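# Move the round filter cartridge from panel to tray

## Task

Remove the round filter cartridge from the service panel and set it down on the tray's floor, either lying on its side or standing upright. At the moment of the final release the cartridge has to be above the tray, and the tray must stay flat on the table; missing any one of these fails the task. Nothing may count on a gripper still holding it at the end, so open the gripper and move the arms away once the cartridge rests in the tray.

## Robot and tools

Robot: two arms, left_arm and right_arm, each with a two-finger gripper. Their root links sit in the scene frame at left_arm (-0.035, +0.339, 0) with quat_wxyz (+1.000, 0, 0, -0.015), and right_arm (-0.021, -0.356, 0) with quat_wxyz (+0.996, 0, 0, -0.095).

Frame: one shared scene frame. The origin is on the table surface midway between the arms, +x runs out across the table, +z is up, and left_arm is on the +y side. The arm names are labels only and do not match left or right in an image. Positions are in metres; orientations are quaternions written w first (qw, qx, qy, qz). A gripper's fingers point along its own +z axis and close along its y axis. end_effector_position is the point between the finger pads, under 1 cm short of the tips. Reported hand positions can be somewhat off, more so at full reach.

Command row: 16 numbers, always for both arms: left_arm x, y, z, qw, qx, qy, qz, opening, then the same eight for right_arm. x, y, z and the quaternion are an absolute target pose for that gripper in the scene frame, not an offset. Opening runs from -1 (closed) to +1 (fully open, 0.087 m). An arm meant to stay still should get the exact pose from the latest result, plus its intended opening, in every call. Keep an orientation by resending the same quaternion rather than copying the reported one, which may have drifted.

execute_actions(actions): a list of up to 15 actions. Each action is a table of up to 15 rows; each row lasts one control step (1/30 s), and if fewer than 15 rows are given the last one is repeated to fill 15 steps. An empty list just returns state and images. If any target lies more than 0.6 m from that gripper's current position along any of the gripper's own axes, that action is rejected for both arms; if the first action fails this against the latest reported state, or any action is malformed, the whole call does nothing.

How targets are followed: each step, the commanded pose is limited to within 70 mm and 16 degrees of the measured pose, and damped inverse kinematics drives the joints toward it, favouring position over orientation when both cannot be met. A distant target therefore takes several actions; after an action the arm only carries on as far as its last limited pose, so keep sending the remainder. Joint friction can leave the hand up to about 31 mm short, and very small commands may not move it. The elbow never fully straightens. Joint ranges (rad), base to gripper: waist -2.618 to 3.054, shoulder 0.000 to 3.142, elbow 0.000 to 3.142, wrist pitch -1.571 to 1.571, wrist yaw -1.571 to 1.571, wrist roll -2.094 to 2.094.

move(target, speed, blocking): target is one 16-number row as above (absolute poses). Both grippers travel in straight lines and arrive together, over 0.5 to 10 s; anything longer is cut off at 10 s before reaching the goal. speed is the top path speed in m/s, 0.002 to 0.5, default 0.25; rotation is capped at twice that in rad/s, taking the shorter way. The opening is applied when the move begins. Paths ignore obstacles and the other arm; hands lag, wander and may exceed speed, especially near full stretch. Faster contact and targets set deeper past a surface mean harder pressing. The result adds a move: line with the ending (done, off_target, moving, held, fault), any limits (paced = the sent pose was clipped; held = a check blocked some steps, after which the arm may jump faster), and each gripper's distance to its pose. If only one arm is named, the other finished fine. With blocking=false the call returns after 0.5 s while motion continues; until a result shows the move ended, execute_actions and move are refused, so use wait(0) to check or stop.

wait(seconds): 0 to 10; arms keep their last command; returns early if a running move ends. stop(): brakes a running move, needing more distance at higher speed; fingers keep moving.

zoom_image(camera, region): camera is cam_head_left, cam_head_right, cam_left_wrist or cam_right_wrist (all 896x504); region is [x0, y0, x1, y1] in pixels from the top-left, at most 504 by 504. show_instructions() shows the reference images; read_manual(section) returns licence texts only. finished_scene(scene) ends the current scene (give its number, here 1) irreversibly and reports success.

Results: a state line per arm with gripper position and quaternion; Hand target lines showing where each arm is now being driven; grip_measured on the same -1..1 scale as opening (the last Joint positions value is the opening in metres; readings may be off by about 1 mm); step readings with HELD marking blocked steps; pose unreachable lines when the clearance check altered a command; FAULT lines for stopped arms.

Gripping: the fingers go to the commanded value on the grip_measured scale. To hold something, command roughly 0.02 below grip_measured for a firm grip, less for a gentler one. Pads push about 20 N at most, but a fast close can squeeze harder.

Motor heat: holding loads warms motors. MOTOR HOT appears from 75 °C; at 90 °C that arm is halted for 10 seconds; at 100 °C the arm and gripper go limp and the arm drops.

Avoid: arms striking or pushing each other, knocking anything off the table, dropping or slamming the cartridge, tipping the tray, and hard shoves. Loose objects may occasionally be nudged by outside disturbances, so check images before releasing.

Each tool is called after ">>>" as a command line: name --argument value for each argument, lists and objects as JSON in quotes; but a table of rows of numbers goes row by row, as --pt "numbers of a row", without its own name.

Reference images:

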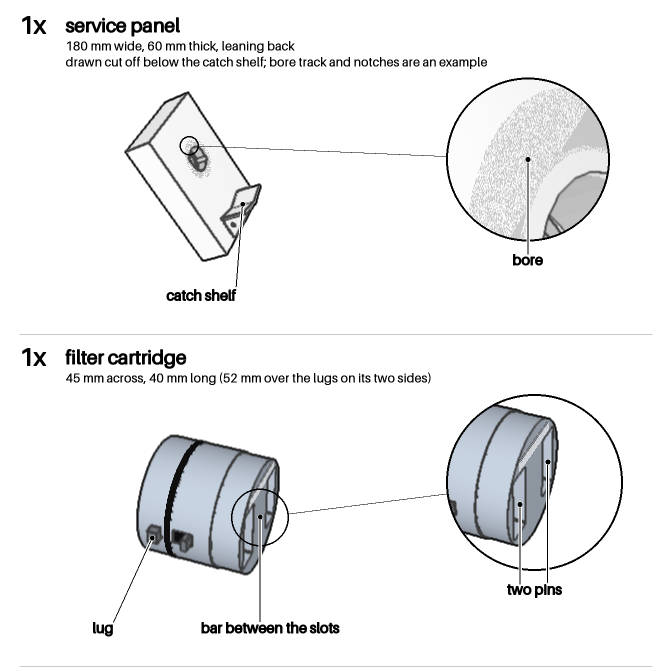

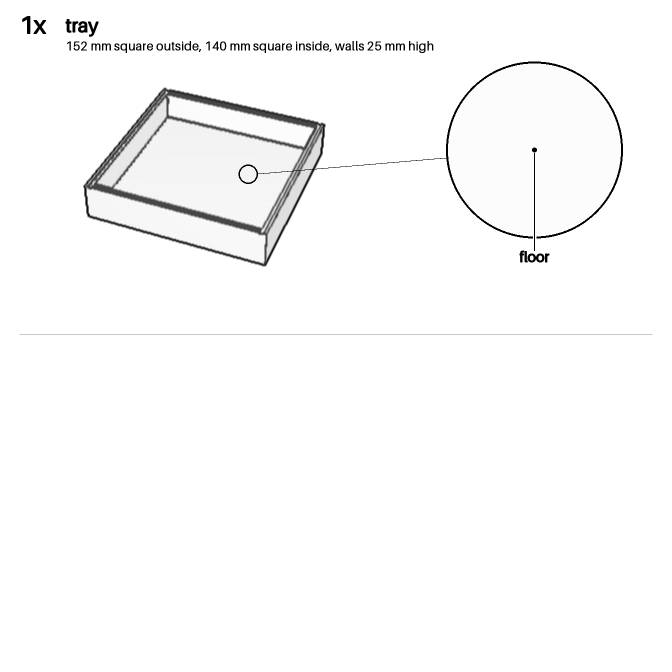

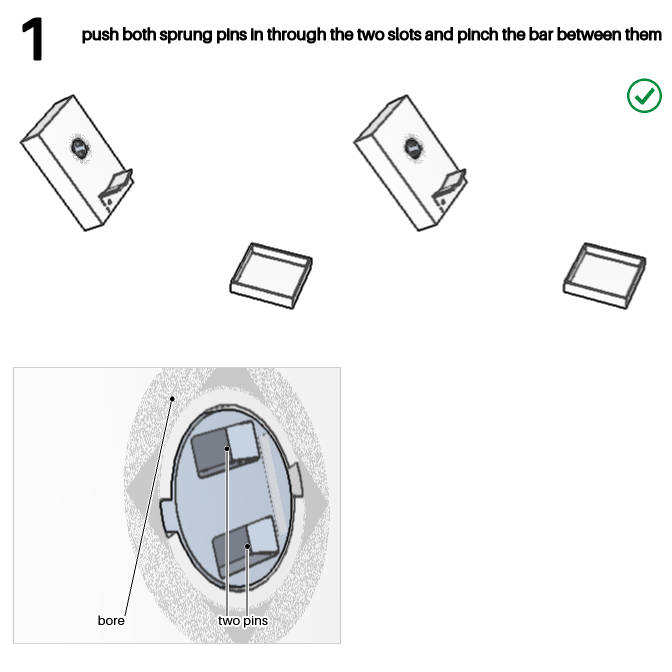

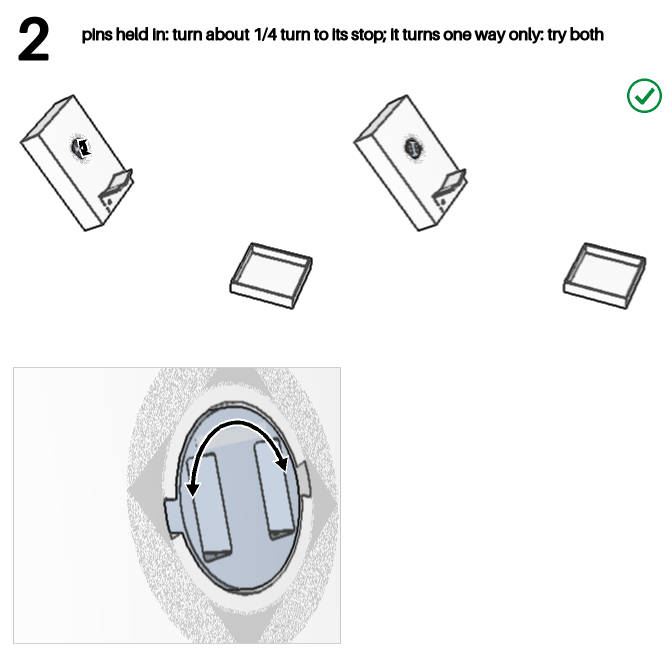

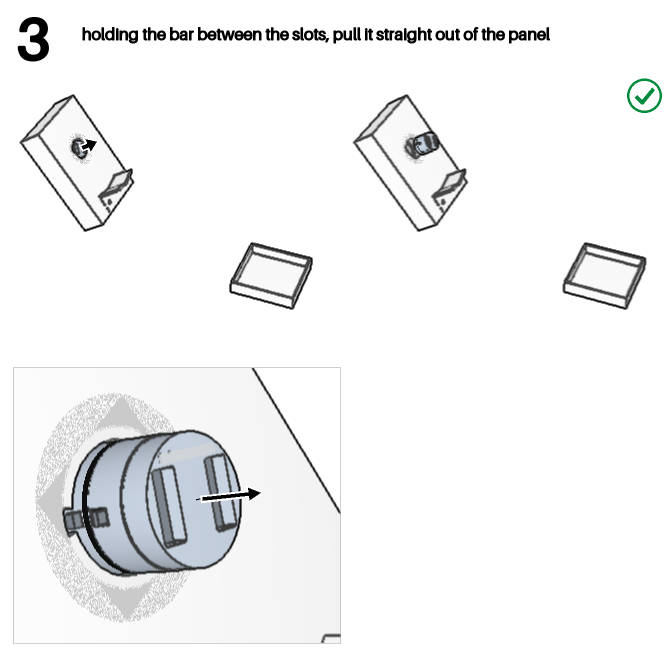

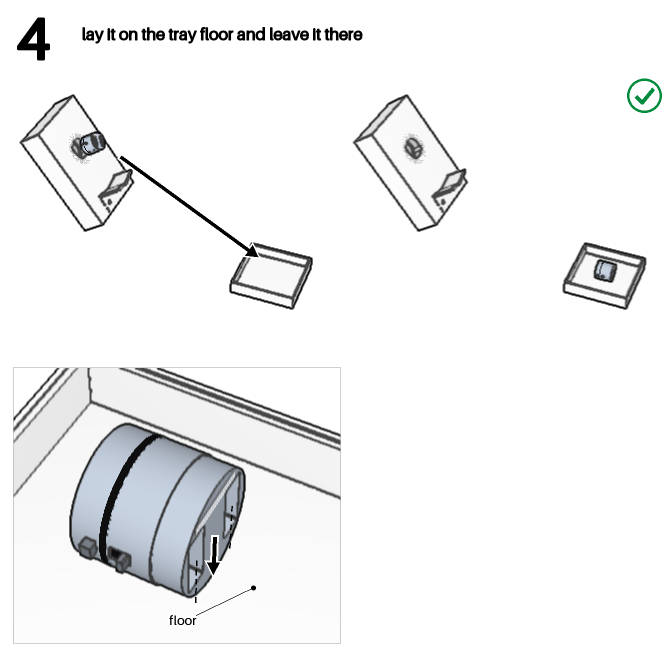

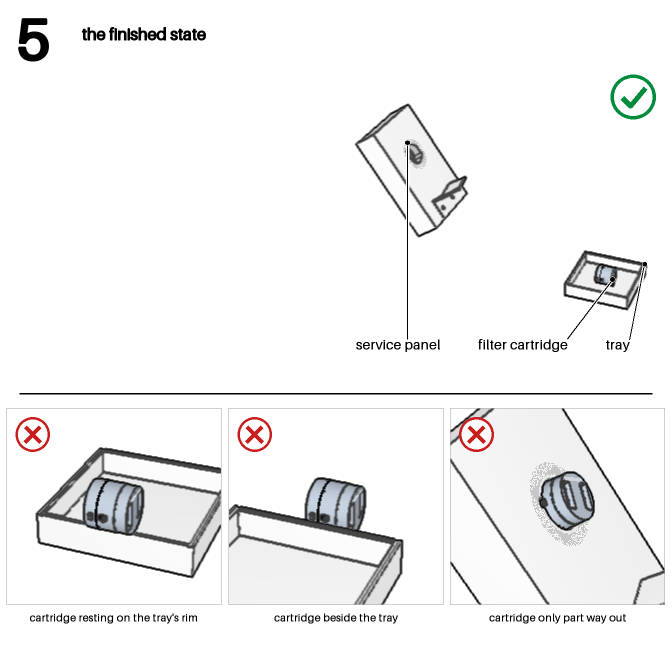

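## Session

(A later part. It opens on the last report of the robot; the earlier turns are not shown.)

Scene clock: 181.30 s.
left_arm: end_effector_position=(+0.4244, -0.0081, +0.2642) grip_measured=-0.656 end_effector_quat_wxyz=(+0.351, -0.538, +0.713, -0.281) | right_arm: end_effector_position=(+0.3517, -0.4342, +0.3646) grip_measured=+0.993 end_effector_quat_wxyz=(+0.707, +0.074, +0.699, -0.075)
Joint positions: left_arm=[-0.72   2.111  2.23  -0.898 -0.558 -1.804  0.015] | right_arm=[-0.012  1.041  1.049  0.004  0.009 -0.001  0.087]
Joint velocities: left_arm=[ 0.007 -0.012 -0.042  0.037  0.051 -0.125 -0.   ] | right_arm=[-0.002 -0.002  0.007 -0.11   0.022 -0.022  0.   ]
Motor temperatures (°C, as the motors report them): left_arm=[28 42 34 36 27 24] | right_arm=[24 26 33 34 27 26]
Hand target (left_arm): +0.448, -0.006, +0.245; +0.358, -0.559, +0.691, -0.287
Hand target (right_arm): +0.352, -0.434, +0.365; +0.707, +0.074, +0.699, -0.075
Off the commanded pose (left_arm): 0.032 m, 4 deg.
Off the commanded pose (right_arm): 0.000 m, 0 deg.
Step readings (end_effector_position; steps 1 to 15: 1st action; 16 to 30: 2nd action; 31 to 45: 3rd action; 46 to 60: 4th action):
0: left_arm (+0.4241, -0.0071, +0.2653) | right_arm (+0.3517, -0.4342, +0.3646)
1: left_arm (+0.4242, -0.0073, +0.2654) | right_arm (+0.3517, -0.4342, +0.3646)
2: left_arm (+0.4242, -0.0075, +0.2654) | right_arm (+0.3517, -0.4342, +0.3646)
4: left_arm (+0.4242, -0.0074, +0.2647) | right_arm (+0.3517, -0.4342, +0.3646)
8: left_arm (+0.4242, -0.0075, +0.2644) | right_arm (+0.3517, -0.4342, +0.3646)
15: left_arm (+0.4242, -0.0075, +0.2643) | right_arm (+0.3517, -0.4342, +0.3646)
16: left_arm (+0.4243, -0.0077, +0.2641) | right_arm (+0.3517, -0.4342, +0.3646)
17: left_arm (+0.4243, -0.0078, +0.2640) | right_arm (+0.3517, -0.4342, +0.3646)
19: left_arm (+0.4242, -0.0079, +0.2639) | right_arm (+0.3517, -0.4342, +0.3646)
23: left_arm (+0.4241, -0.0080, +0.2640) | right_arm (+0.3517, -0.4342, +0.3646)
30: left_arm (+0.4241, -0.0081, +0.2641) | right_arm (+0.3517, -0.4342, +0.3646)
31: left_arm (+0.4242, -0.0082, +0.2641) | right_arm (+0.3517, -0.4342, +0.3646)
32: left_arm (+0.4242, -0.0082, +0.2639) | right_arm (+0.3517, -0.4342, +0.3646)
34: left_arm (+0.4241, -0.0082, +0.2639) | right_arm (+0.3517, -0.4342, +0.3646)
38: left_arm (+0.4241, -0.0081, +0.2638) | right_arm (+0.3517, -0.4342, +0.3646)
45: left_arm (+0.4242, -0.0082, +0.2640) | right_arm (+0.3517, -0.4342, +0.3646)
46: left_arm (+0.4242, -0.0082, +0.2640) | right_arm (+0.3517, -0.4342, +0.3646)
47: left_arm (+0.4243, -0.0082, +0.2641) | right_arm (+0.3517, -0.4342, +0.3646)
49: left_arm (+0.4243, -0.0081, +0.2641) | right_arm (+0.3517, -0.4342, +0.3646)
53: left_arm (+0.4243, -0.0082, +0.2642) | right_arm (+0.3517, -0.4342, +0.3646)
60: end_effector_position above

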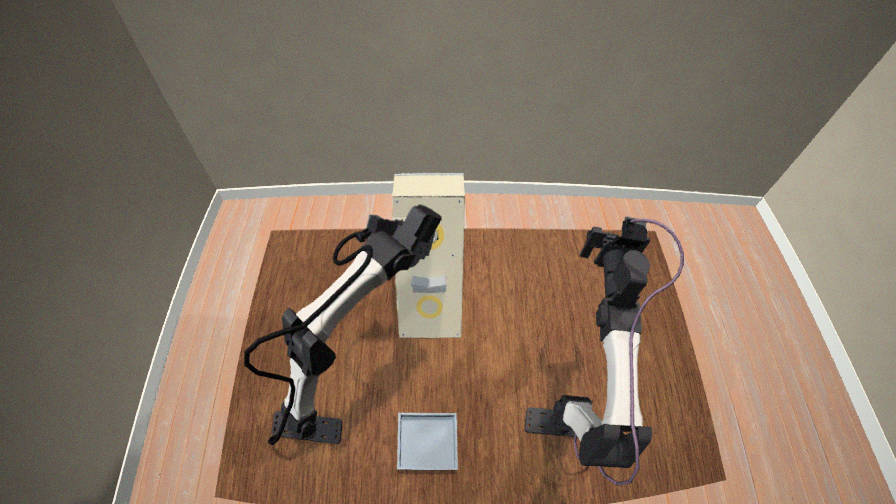

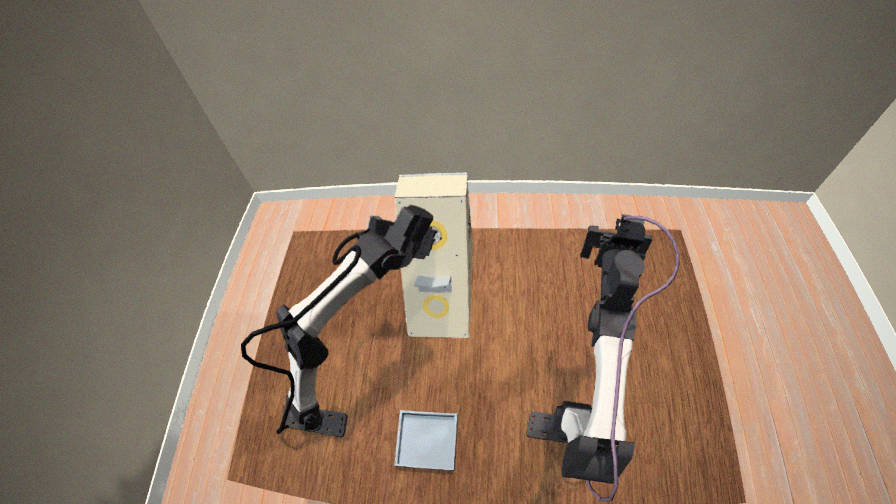

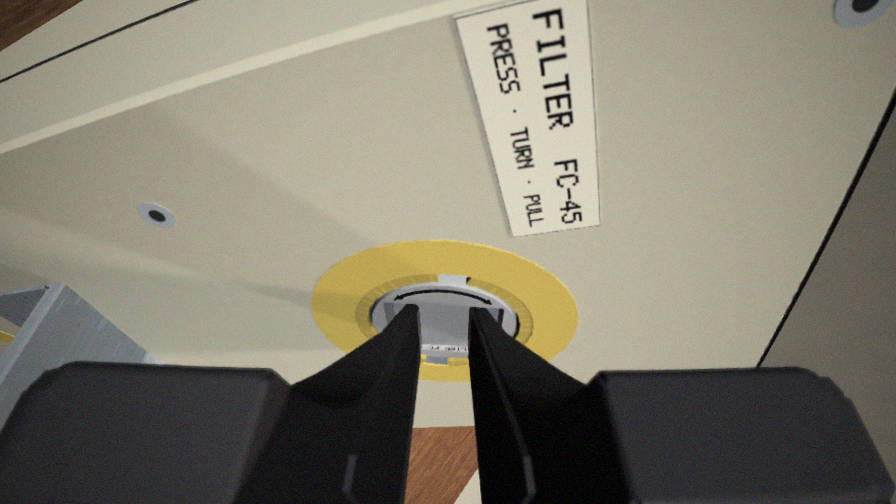

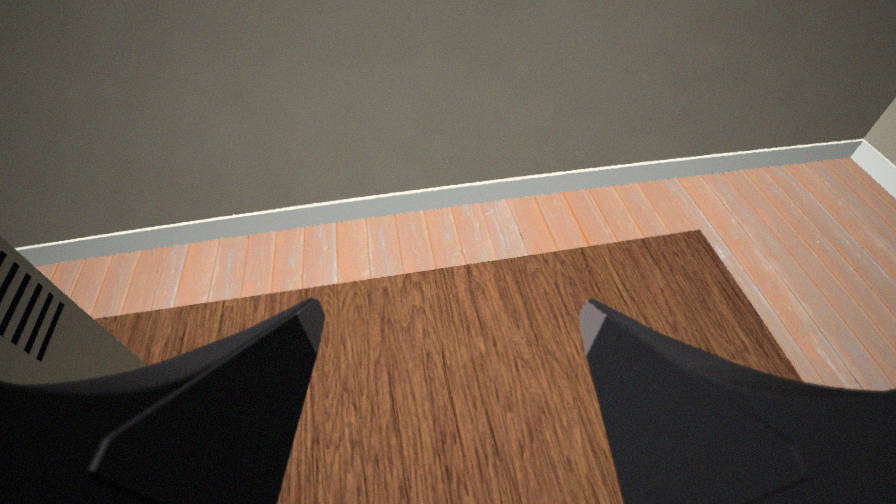

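>>> execute_actions --actions '[[[0.445,-0.0075,0.249,0.3404,-0.5993,0.654,-0.3119,-0.68, 0.3517,-0.4342,0.3646,0.707,0.074,0.699,-0.075,1]],[[0.442,-0.0075,0.251,0.3178,-0.6434,0.6106,-0.3349,-0.68, 0.3517,-0.4342,0.3646,0.707,0.074,0.699,-0.075,1]],[[0.432,-0.0075,0.258,0.3178,-0.6434,0.6106,-0.3349,-0.68, 0.3517,-0.4342,0.3646,0.707,0.074,0.699,-0.075,1]],[[0.424,-0.0078,0.264,0.3236,-0.6327,0.6217,-0.3293,-0.58, 0.3517,-0.4342,0.3646,0.707,0.074,0.699,-0.075,1]]]'

>>> move --target '[0.375,-0.0078,0.2985,0.3236,-0.6327,0.6217,-0.3293,-0.58, 0.3517,-0.4342,0.3646,0.707,0.074,0.699,-0.075,1]' --speed 0.06

Scene clock: 192.80 s.
left_arm: end_effector_position=(+0.4228, -0.0085, +0.2672) grip_measured=-0.580 end_effector_quat_wxyz=(-0.316, +0.630, -0.626, +0.333) | right_arm: end_effector_position=(+0.3517, -0.4342, +0.3646) grip_measured=+0.993 end_effector_quat_wxyz=(+0.707, +0.074, +0.699, -0.075)
Joint positions: left_arm=[-0.736  2.048  2.093 -0.812 -0.584 -2.089  0.018] | right_arm=[-0.012  1.041  1.049  0.004  0.009 -0.001  0.087]
Joint velocities: left_arm=[-0.007 -0.012 -0.012  0.007 -0.037 -0.051 -0.001] | right_arm=[ 0.012 -0.017 -0.012  0.007 -0.037 -0.022 -0.002]
Motor temperatures (°C, as the motors report them): left_arm=[28 42 34 37 27 24] | right_arm=[24 26 33 35 27 26]
Hand target (left_arm): +0.424, -0.008, +0.264; -0.323, +0.633, -0.622, +0.329
Hand target (right_arm): +0.352, -0.434, +0.365; +0.707, +0.074, +0.699, -0.075
Off the commanded pose (left_arm): 0.004 m, 1 deg.
Off the commanded pose (right_arm): 0.000 m, 0 deg.
Step readings (end_effector_position; steps 1 to 15: 1st action; 16 to 30: 2nd action; 31 to 45: 3rd action; 46 to 60: 4th action):
0: left_arm (+0.4244, -0.0081, +0.2641) | right_arm (+0.3517, -0.4342, +0.3646)
1: left_arm (+0.4243, -0.0079, +0.2645) | right_arm (+0.3517, -0.4342, +0.3646)
2: left_arm (+0.4242, -0.0079, +0.2644) | right_arm (+0.3517, -0.4342, +0.3646)
4: left_arm (+0.4243, -0.0078, +0.2643) | right_arm (+0.3517, -0.4342, +0.3646)
8: left_arm (+0.4243, -0.0079, +0.2643) | right_arm (+0.3517, -0.4342, +0.3646)
15: left_arm (+0.4243, -0.0079, +0.2646) | right_arm (+0.3517, -0.4342, +0.3646)
16: left_arm (+0.4240, -0.0079, +0.2646) | right_arm (+0.3517, -0.4342, +0.3646)
17: left_arm (+0.4239, -0.0080, +0.2645) | right_arm (+0.3517, -0.4342, +0.3646)
19: left_arm (+0.4239, -0.0080, +0.2645) | right_arm (+0.3517, -0.4342, +0.3646)
23: left_arm (+0.4240, -0.0079, +0.2645) | right_arm (+0.3517, -0.4342, +0.3646)
30: left_arm (+0.4240, -0.0080, +0.2646) | right_arm (+0.3517, -0.4342, +0.3646)
31: left_arm (+0.4235, -0.0081, +0.2652) | right_arm (+0.3517, -0.4342, +0.3646)
32: left_arm (+0.4236, -0.0080, +0.2652) | right_arm (+0.3517, -0.4342, +0.3646)
34: left_arm (+0.4236, -0.0080, +0.2651) | right_arm (+0.3517, -0.4342, +0.3646)
38: left_arm (+0.4236, -0.0080, +0.2653) | right_arm (+0.3517, -0.4342, +0.3646)
45: left_arm (+0.4237, -0.0080, +0.2652) | right_arm (+0.3517, -0.4342, +0.3646)
46: left_arm (+0.4233, -0.0080, +0.2653) | right_arm (+0.3517, -0.4342, +0.3646)
47: left_arm (+0.4226, -0.0086, +0.2662) | right_arm (+0.3517, -0.4342, +0.3646)
49: left_arm (+0.4225, -0.0089, +0.2669) | right_arm (+0.3517, -0.4342, +0.3646)
53: left_arm (+0.4228, -0.0085, +0.2672) | right_arm (+0.3517, -0.4342, +0.3646)
60: end_effector_position above

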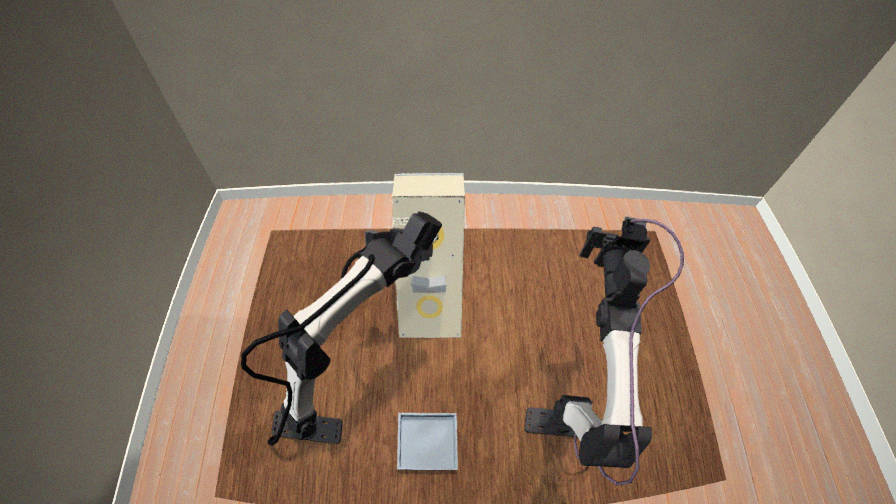

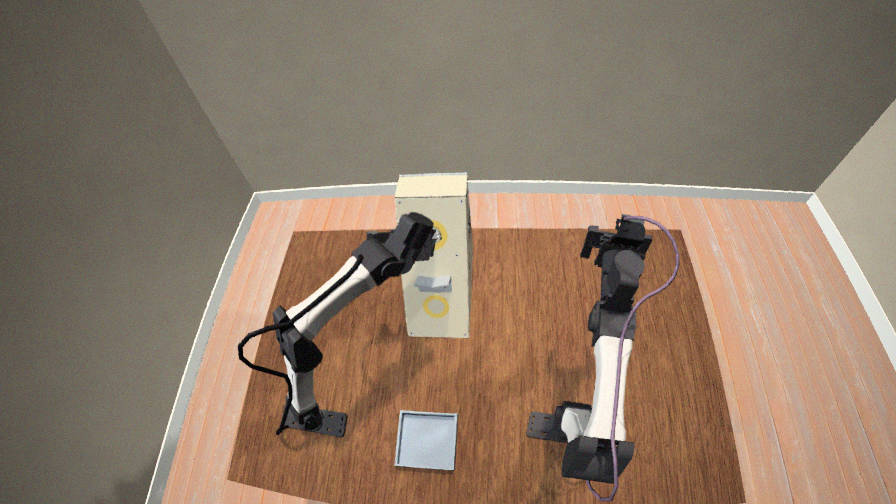

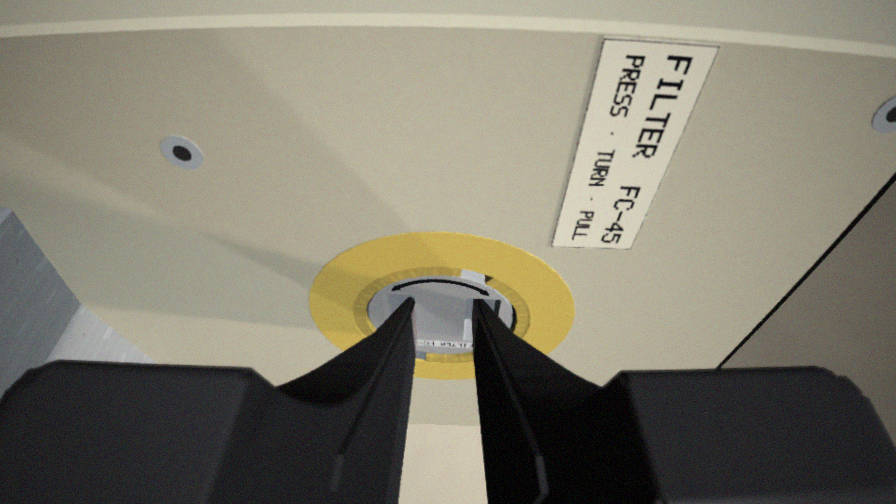

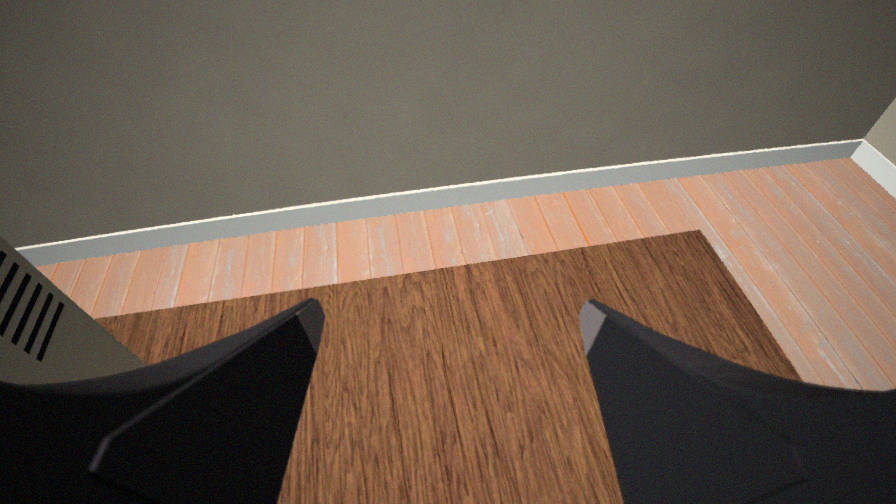

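Scene clock: 194.13 s.
left_arm: end_effector_position=(+0.3828, -0.0084, +0.3057) grip_measured=-0.580 end_effector_quat_wxyz=(-0.326, +0.614, -0.628, +0.349) | right_arm: end_effector_position=(+0.3517, -0.4342, +0.3646) grip_measured=+0.993 end_effector_quat_wxyz=(+0.707, +0.074, +0.699, -0.075)
Joint positions: left_arm=[-0.804  1.935  2.061 -0.868 -0.637 -2.093  0.018] | right_arm=[-0.012  1.041  1.049  0.004  0.009 -0.001  0.087]
Joint velocities: left_arm=[-0.002  0.012  0.017 -0.022  0.051  0.081  0.   ] | right_arm=[-0.007 -0.002 -0.012  0.051 -0.037  0.007 -0.   ]
Motor temperatures (°C, as the motors report them): left_arm=[28 42 34 37 27 24] | right_arm=[24 26 33 35 27 26]
Hand target (left_arm): +0.375, -0.007, +0.298; -0.328, +0.612, -0.636, +0.337
Hand target (right_arm): +0.352, -0.434, +0.365; +0.707, +0.074, +0.699, -0.075
Off the commanded pose (left_arm): 0.011 m, 3 deg.
Off the commanded pose (right_arm): 0.000 m, 0 deg.
joint sent to its limit (left arm) — the command would take joint 6 (wrist roll) past its lower limit, so that joint was sent only as far as its limit.
move: off_target (left_arm)

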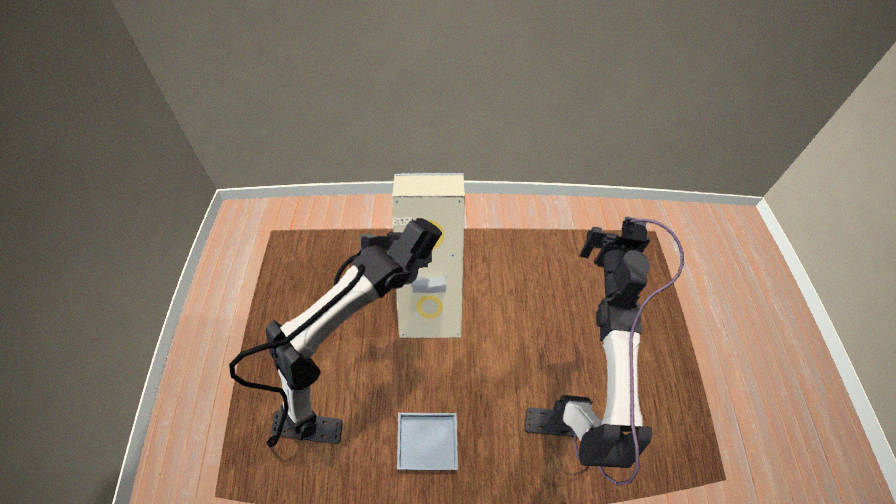

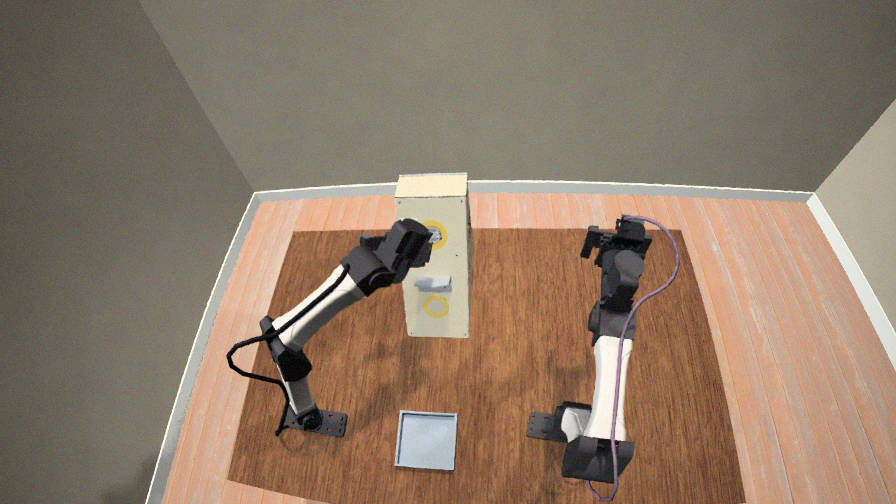

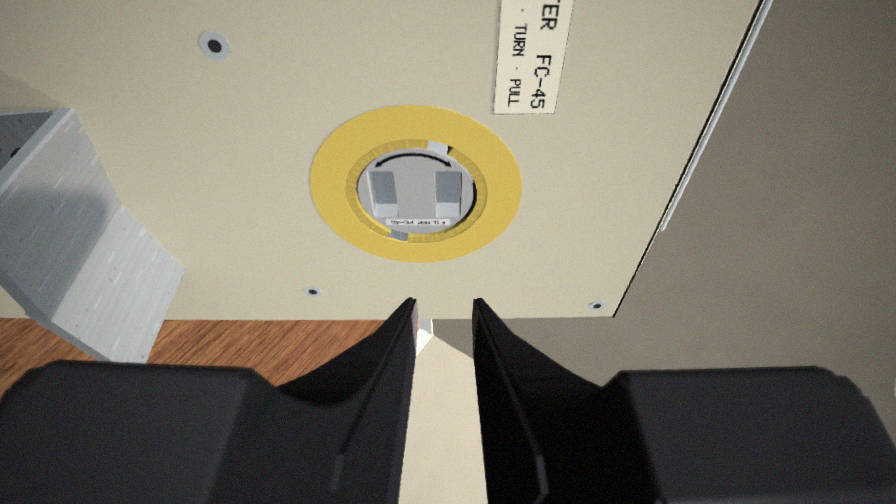

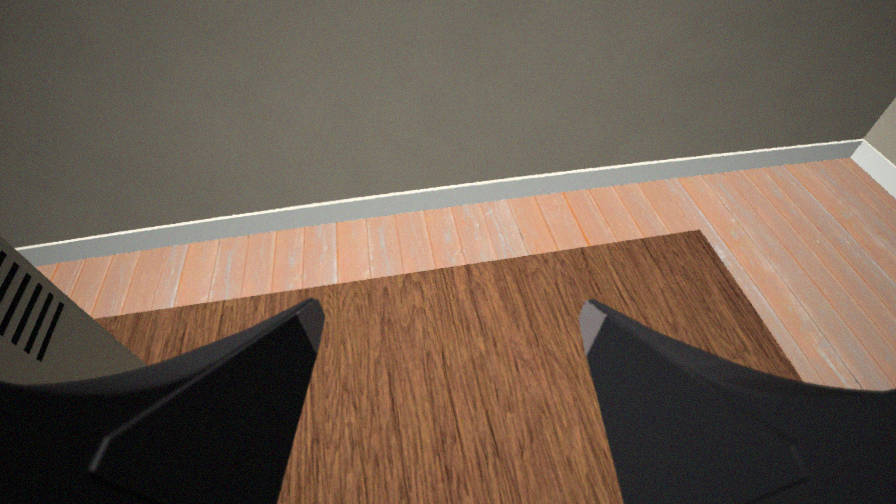

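>>> move --target '[0.28,0.32,0.3,0.3978,-0.4502,0.7643,-0.2343,-0.58, 0.394,-0.0075,0.285,0.3321,0.6162,0.638,0.3207,-0.54]' --speed 0.2

Scene clock: 209.50 s.
left_arm: end_effector_position=(+0.2927, +0.3189, +0.3065) grip_measured=-0.580 end_effector_quat_wxyz=(+0.412, -0.444, +0.760, -0.235) | right_arm: end_effector_position=(+0.4032, -0.0141, +0.2790) grip_measured=-0.540 end_effector_quat_wxyz=(+0.333, +0.616, +0.639, +0.317)
Joint positions: left_arm=[ 0.106  1.117  1.33  -0.797  0.056 -1.01   0.018] | right_arm=[ 1.008  1.965  2.038 -0.878  0.644  2.086  0.02 ]
Joint velocities: left_arm=[-0.002 -0.022 -0.007 -0.081  0.007  0.037  0.001] | right_arm=[ 0.002  0.002 -0.002 -0.037 -0.051  0.066 -0.001]
Motor temperatures (°C, as the motors report them): left_arm=[28 43 33 35 27 24] | right_arm=[24 26 34 35 27 26]
Hand target (left_arm): +0.286, +0.322, +0.298; +0.404, -0.446, +0.765, -0.229
Hand target (right_arm): +0.402, -0.008, +0.286; +0.326, +0.616, +0.638, +0.327
Off the commanded pose (left_arm): 0.014 m, 2 deg.
Off the commanded pose (right_arm): 0.013 m, 0 deg.
joint sent to its limit (right arm) — the command would take joint 6 (wrist roll) past its upper limit, so that joint was sent only as far as its limit.
move: off_target (left_arm, right_arm)

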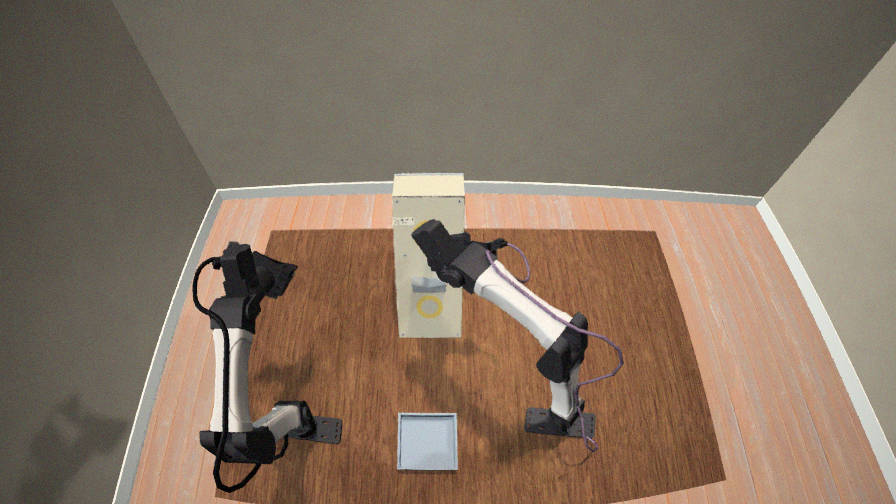

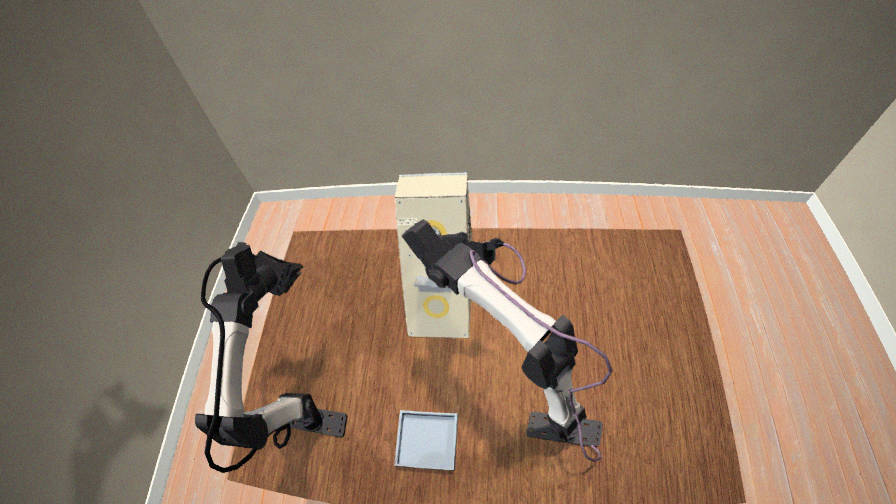

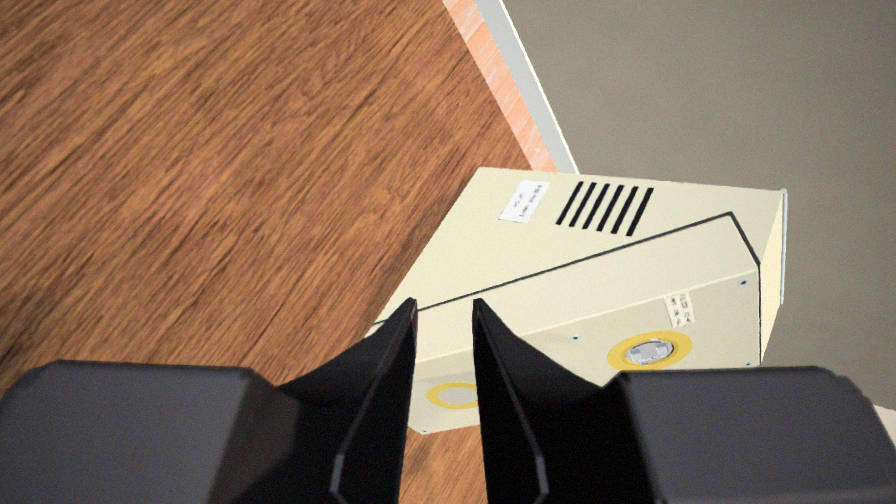

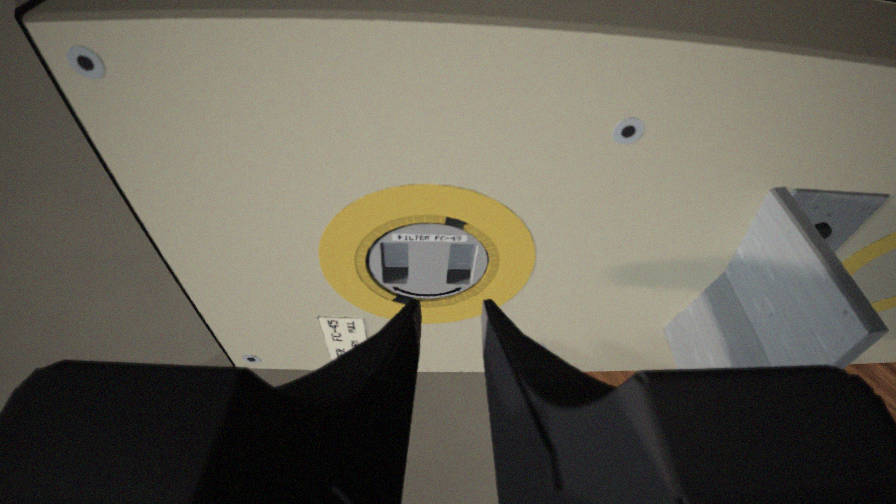

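>>> execute_actions --actions '[[[0.2927,0.3189,0.3065,0.412,-0.444,0.76,-0.235,-0.58,0.409,0.001,0.278,0.3349,0.6106,0.6434,0.3178,-0.54],[0.2927,0.3189,0.3065,0.412,-0.444,0.76,-0.235,-0.58,0.411,0.002,0.278,0.3349,0.6106,0.6434,0.3178,-0.54],[0.2927,0.3189,0.3065,0.412,-0.444,0.76,-0.235,-0.58,0.411,-0.017,0.2825,0.3349,0.6106,0.6434,0.3178,-0.54],[0.2927,0.3189,0.3065,0.412,-0.444,0.76,-0.235,-0.58,0.413,-0.016,0.2825,0.3349,0.6106,0.6434,0.3178,-0.54],[0.2927,0.3189,0.3065,0.412,-0.444,0.76,-0.235,-0.58,0.417,0.005,0.2775,0.3349,0.6106,0.6434,0.3178,-0.54],[0.2927,0.3189,0.3065,0.412,-0.444,0.76,-0.235,-0.58,0.419,0.005,0.2775,0.3349,0.6106,0.6434,0.3178,-0.54],[0.2927,0.3189,0.3065,0.412,-0.444,0.76,-0.235,-0.58,0.4175,-0.015,0.2825,0.3349,0.6106,0.6434,0.3178,-0.54],[0.2927,0.3189,0.3065,0.412,-0.444,0.76,-0.235,-0.58,0.4175,-0.015,0.2825,0.3349,0.6106,0.6434,0.3178,-0.54],[0.2927,0.3189,0.3065,0.412,-0.444,0.76,-0.235,-0.58,0.4195,0.005,0.2775,0.3349,0.6106,0.6434,0.3178,-0.54],[0.2927,0.3189,0.3065,0.412,-0.444,0.76,-0.235,-0.58,0.4195,0.005,0.2775,0.3349,0.6106,0.6434,0.3178,-0.54],[0.2927,0.3189,0.3065,0.412,-0.444,0.76,-0.235,-0.58,0.4175,-0.015,0.2825,0.3349,0.6106,0.6434,0.3178,-0.54],[0.2927,0.3189,0.3065,0.412,-0.444,0.76,-0.235,-0.58,0.4175,-0.015,0.2825,0.3349,0.6106,0.6434,0.3178,-0.54],[0.2927,0.3189,0.3065,0.412,-0.444,0.76,-0.235,-0.58,0.4195,0.005,0.2775,0.3349,0.6106,0.6434,0.3178,-0.54],[0.2927,0.3189,0.3065,0.412,-0.444,0.76,-0.235,-0.58,0.4195,0.005,0.2775,0.3349,0.6106,0.6434,0.3178,-0.54],[0.2927,0.3189,0.3065,0.412,-0.444,0.76,-0.235,-0.58,0.4185,-0.005,0.28,0.3349,0.6106,0.6434,0.3178,-0.54]],[[0.2927,0.3189,0.3065,0.412,-0.444,0.76,-0.235,-0.58,0.4185,-0.005,0.28,0.3349,0.6106,0.6434,0.3178,-0.54]]]'

Scene clock: 219.03 s.
left_arm: end_effector_position=(+0.2925, +0.3185, +0.3065) grip_measured=-0.580 end_effector_quat_wxyz=(+0.411, -0.443, +0.761, -0.236) | right_arm: end_effector_position=(+0.4178, -0.0023, +0.2797) grip_measured=-0.540 end_effector_quat_wxyz=(+0.334, +0.611, +0.643, +0.320)
Joint positions: left_arm=[ 0.106  1.117  1.33  -0.798  0.059 -1.008  0.018] | right_arm=[ 1.     2.048  2.157 -0.898  0.634  2.062  0.02 ]
Joint velocities: left_arm=[ 0.002 -0.012  0.002  0.007 -0.081  0.066 -0.001] | right_arm=[ 0.002 -0.012  0.002 -0.066 -0.022 -0.022  0.   ]
Motor temperatures (°C, as the motors report them): left_arm=[28 41 33 36 27 24] | right_arm=[24 28 35 34 27 26]
Hand target (left_arm): +0.293, +0.319, +0.307; +0.412, -0.444, +0.760, -0.235
Hand target (right_arm): +0.419, -0.005, +0.280; +0.335, +0.611, +0.643, +0.318
Off the commanded pose (left_arm): 0.000 m, 0 deg.
Off the commanded pose (right_arm): 0.003 m, 0 deg.
Step readings (end_effector_position; steps 1 to 15: 1st action; 16 to 30: 2nd action):
0: left_arm (+0.2925, +0.3185, +0.3065) | right_arm (+0.4030, -0.0143, +0.2786)
1: left_arm (+0.2925, +0.3185, +0.3065) | right_arm (+0.4036, -0.0138, +0.2784)
2: left_arm (+0.2925, +0.3185, +0.3065) | right_arm (+0.4058, -0.0114, +0.2796)
4: left_arm (+0.2925, +0.3185, +0.3065) | right_arm (+0.4077, -0.0099, +0.2795)
8: left_arm (+0.2925, +0.3185, +0.3065) | right_arm (+0.4131, -0.0049, +0.2811)
15: left_arm (+0.2925, +0.3185, +0.3065) | right_arm (+0.4179, -0.0016, +0.2809)
16: left_arm (+0.2925, +0.3185, +0.3065) | right_arm (+0.4177, -0.0018, +0.2800)
17: left_arm (+0.2925, +0.3185, +0.3065) | right_arm (+0.4179, -0.0022, +0.2799)
19: left_arm (+0.2925, +0.3185, +0.3065) | right_arm (+0.4179, -0.0022, +0.2799)
23: left_arm (+0.2925, +0.3185, +0.3065) | right_arm (+0.4179, -0.0023, +0.2798)
30: end_effector_position above

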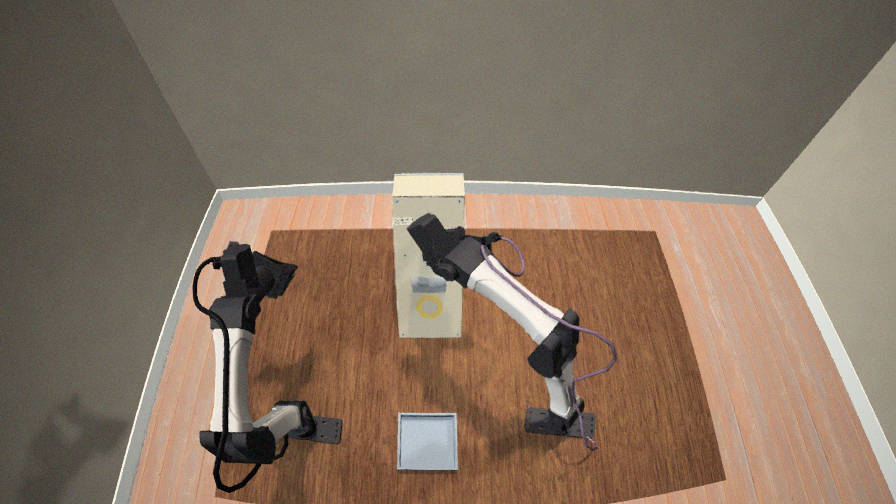

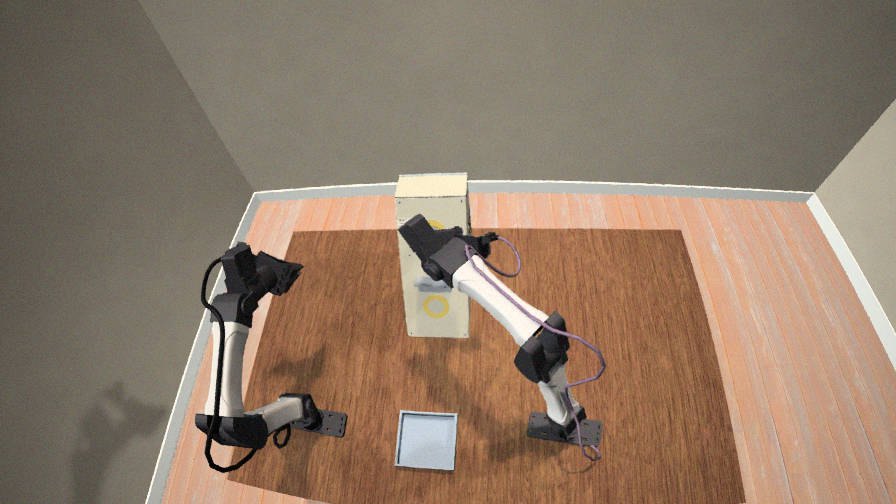

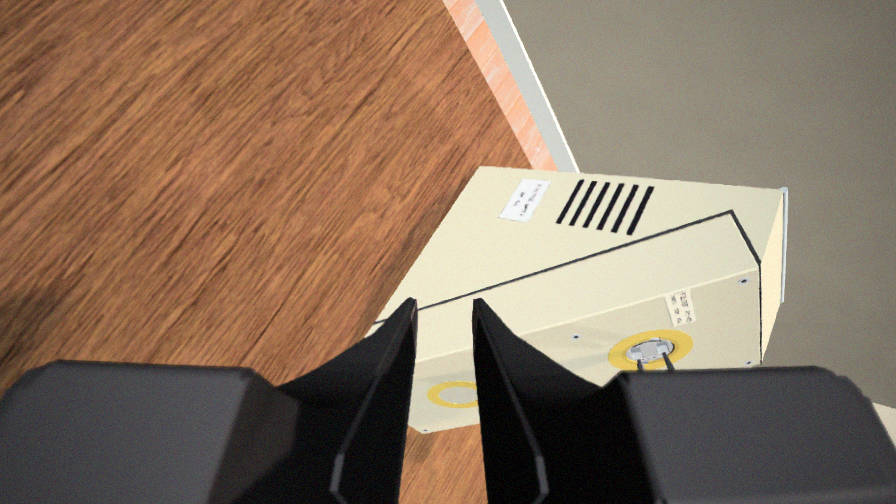

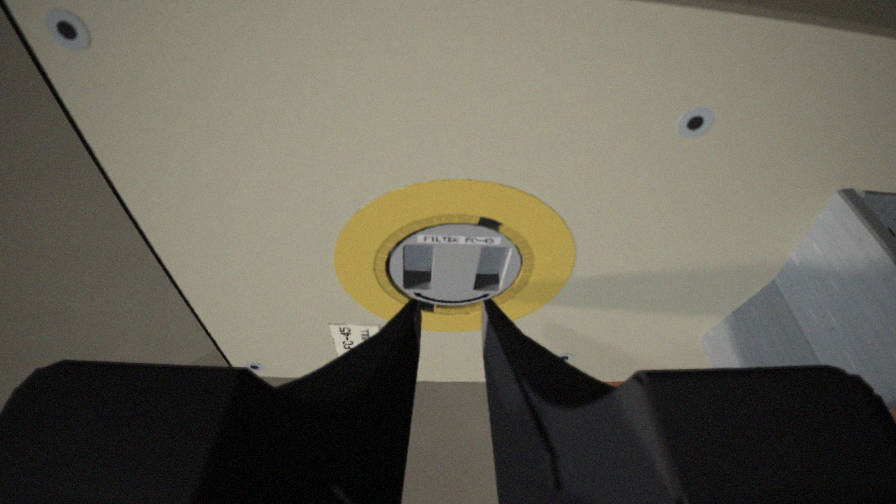

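>>> execute_actions --actions '[]'

Scene clock: 228.00 s.
left_arm: end_effector_position=(+0.2925, +0.3185, +0.3065) grip_measured=-0.580 end_effector_quat_wxyz=(+0.411, -0.443, +0.761, -0.236) | right_arm: end_effector_position=(+0.4178, -0.0023, +0.2797) grip_measured=-0.540 end_effector_quat_wxyz=(+0.334, +0.611, +0.643, +0.320)
Joint positions: left_arm=[ 0.106  1.117  1.33  -0.798  0.059 -1.008  0.018] | right_arm=[ 1.     2.048  2.157 -0.898  0.634  2.062  0.02 ]
Joint velocities: left_arm=[-0.007 -0.002  0.007 -0.066 -0.051  0.022  0.001] | right_arm=[-0.007 -0.002 -0.022 -0.081 -0.051 -0.081 -0.   ]
Motor temperatures (°C, as the motors report them): left_arm=[28 39 34 36 27 24] | right_arm=[24 30 34 34 27 26]
Hand target (left_arm): +0.293, +0.319, +0.307; +0.412, -0.444, +0.760, -0.235
Hand target (right_arm): +0.419, -0.005, +0.280; +0.335, +0.611, +0.643, +0.318
Off the commanded pose (left_arm): 0.000 m, 0 deg.
Off the commanded pose (right_arm): 0.003 m, 0 deg.

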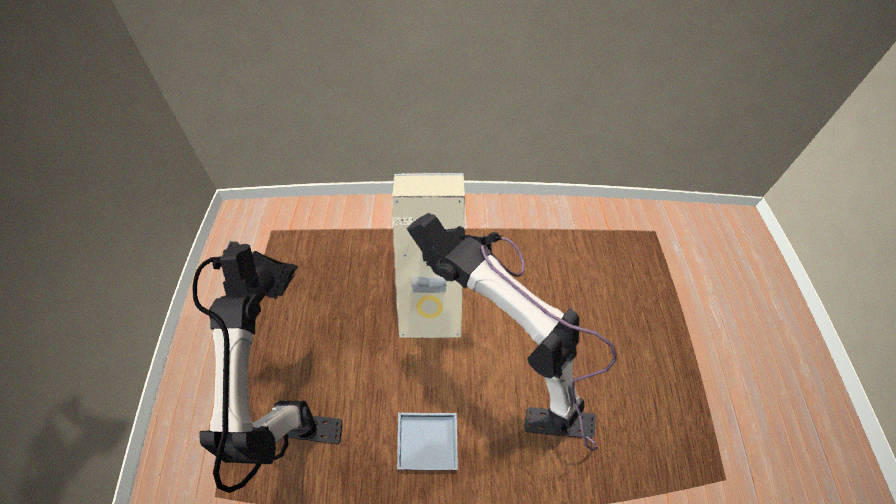

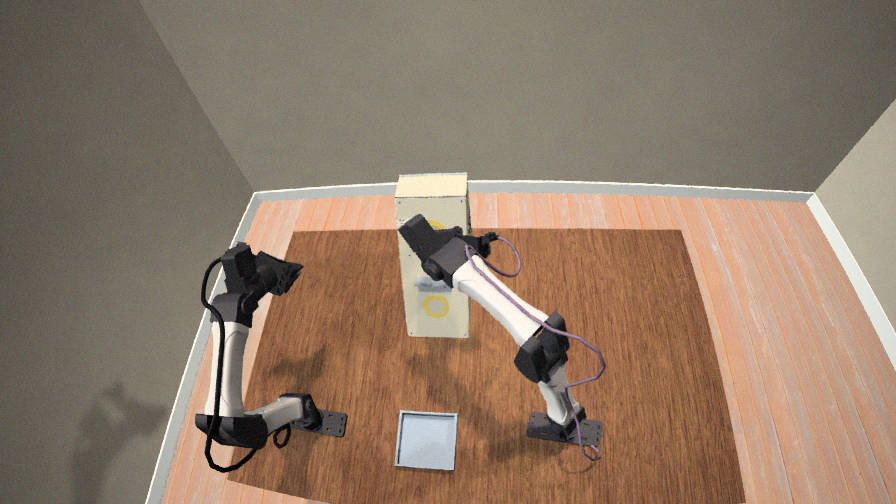

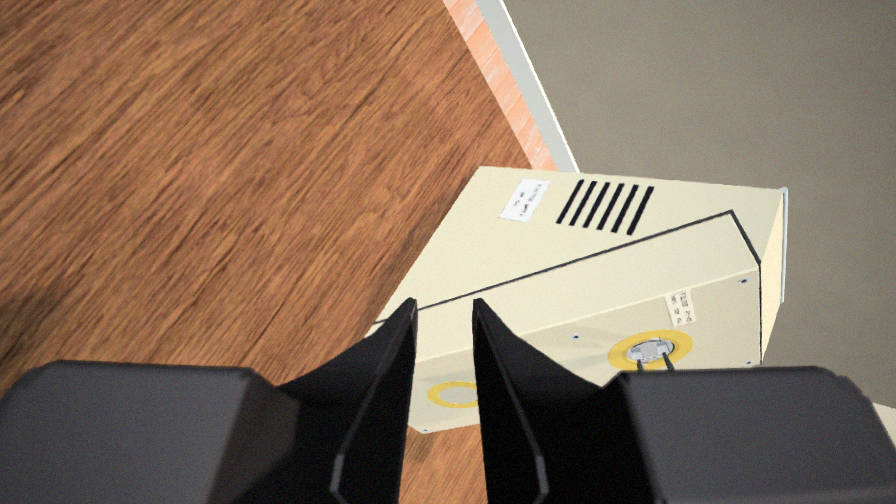

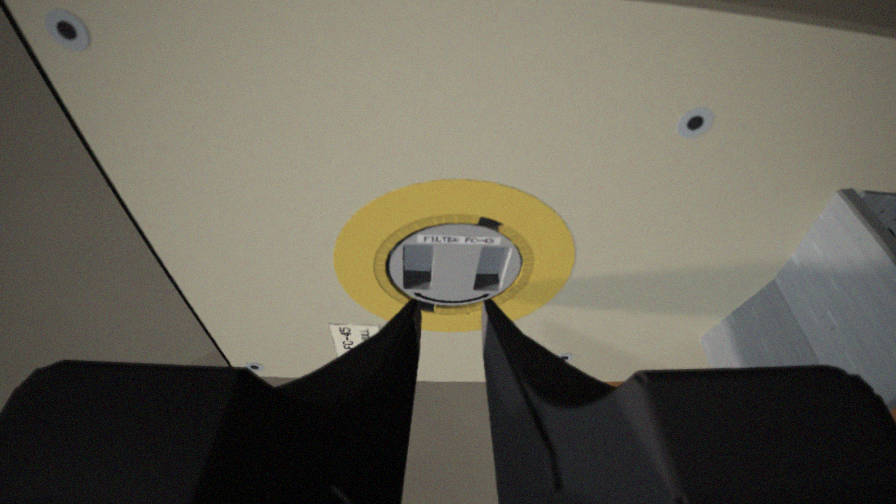

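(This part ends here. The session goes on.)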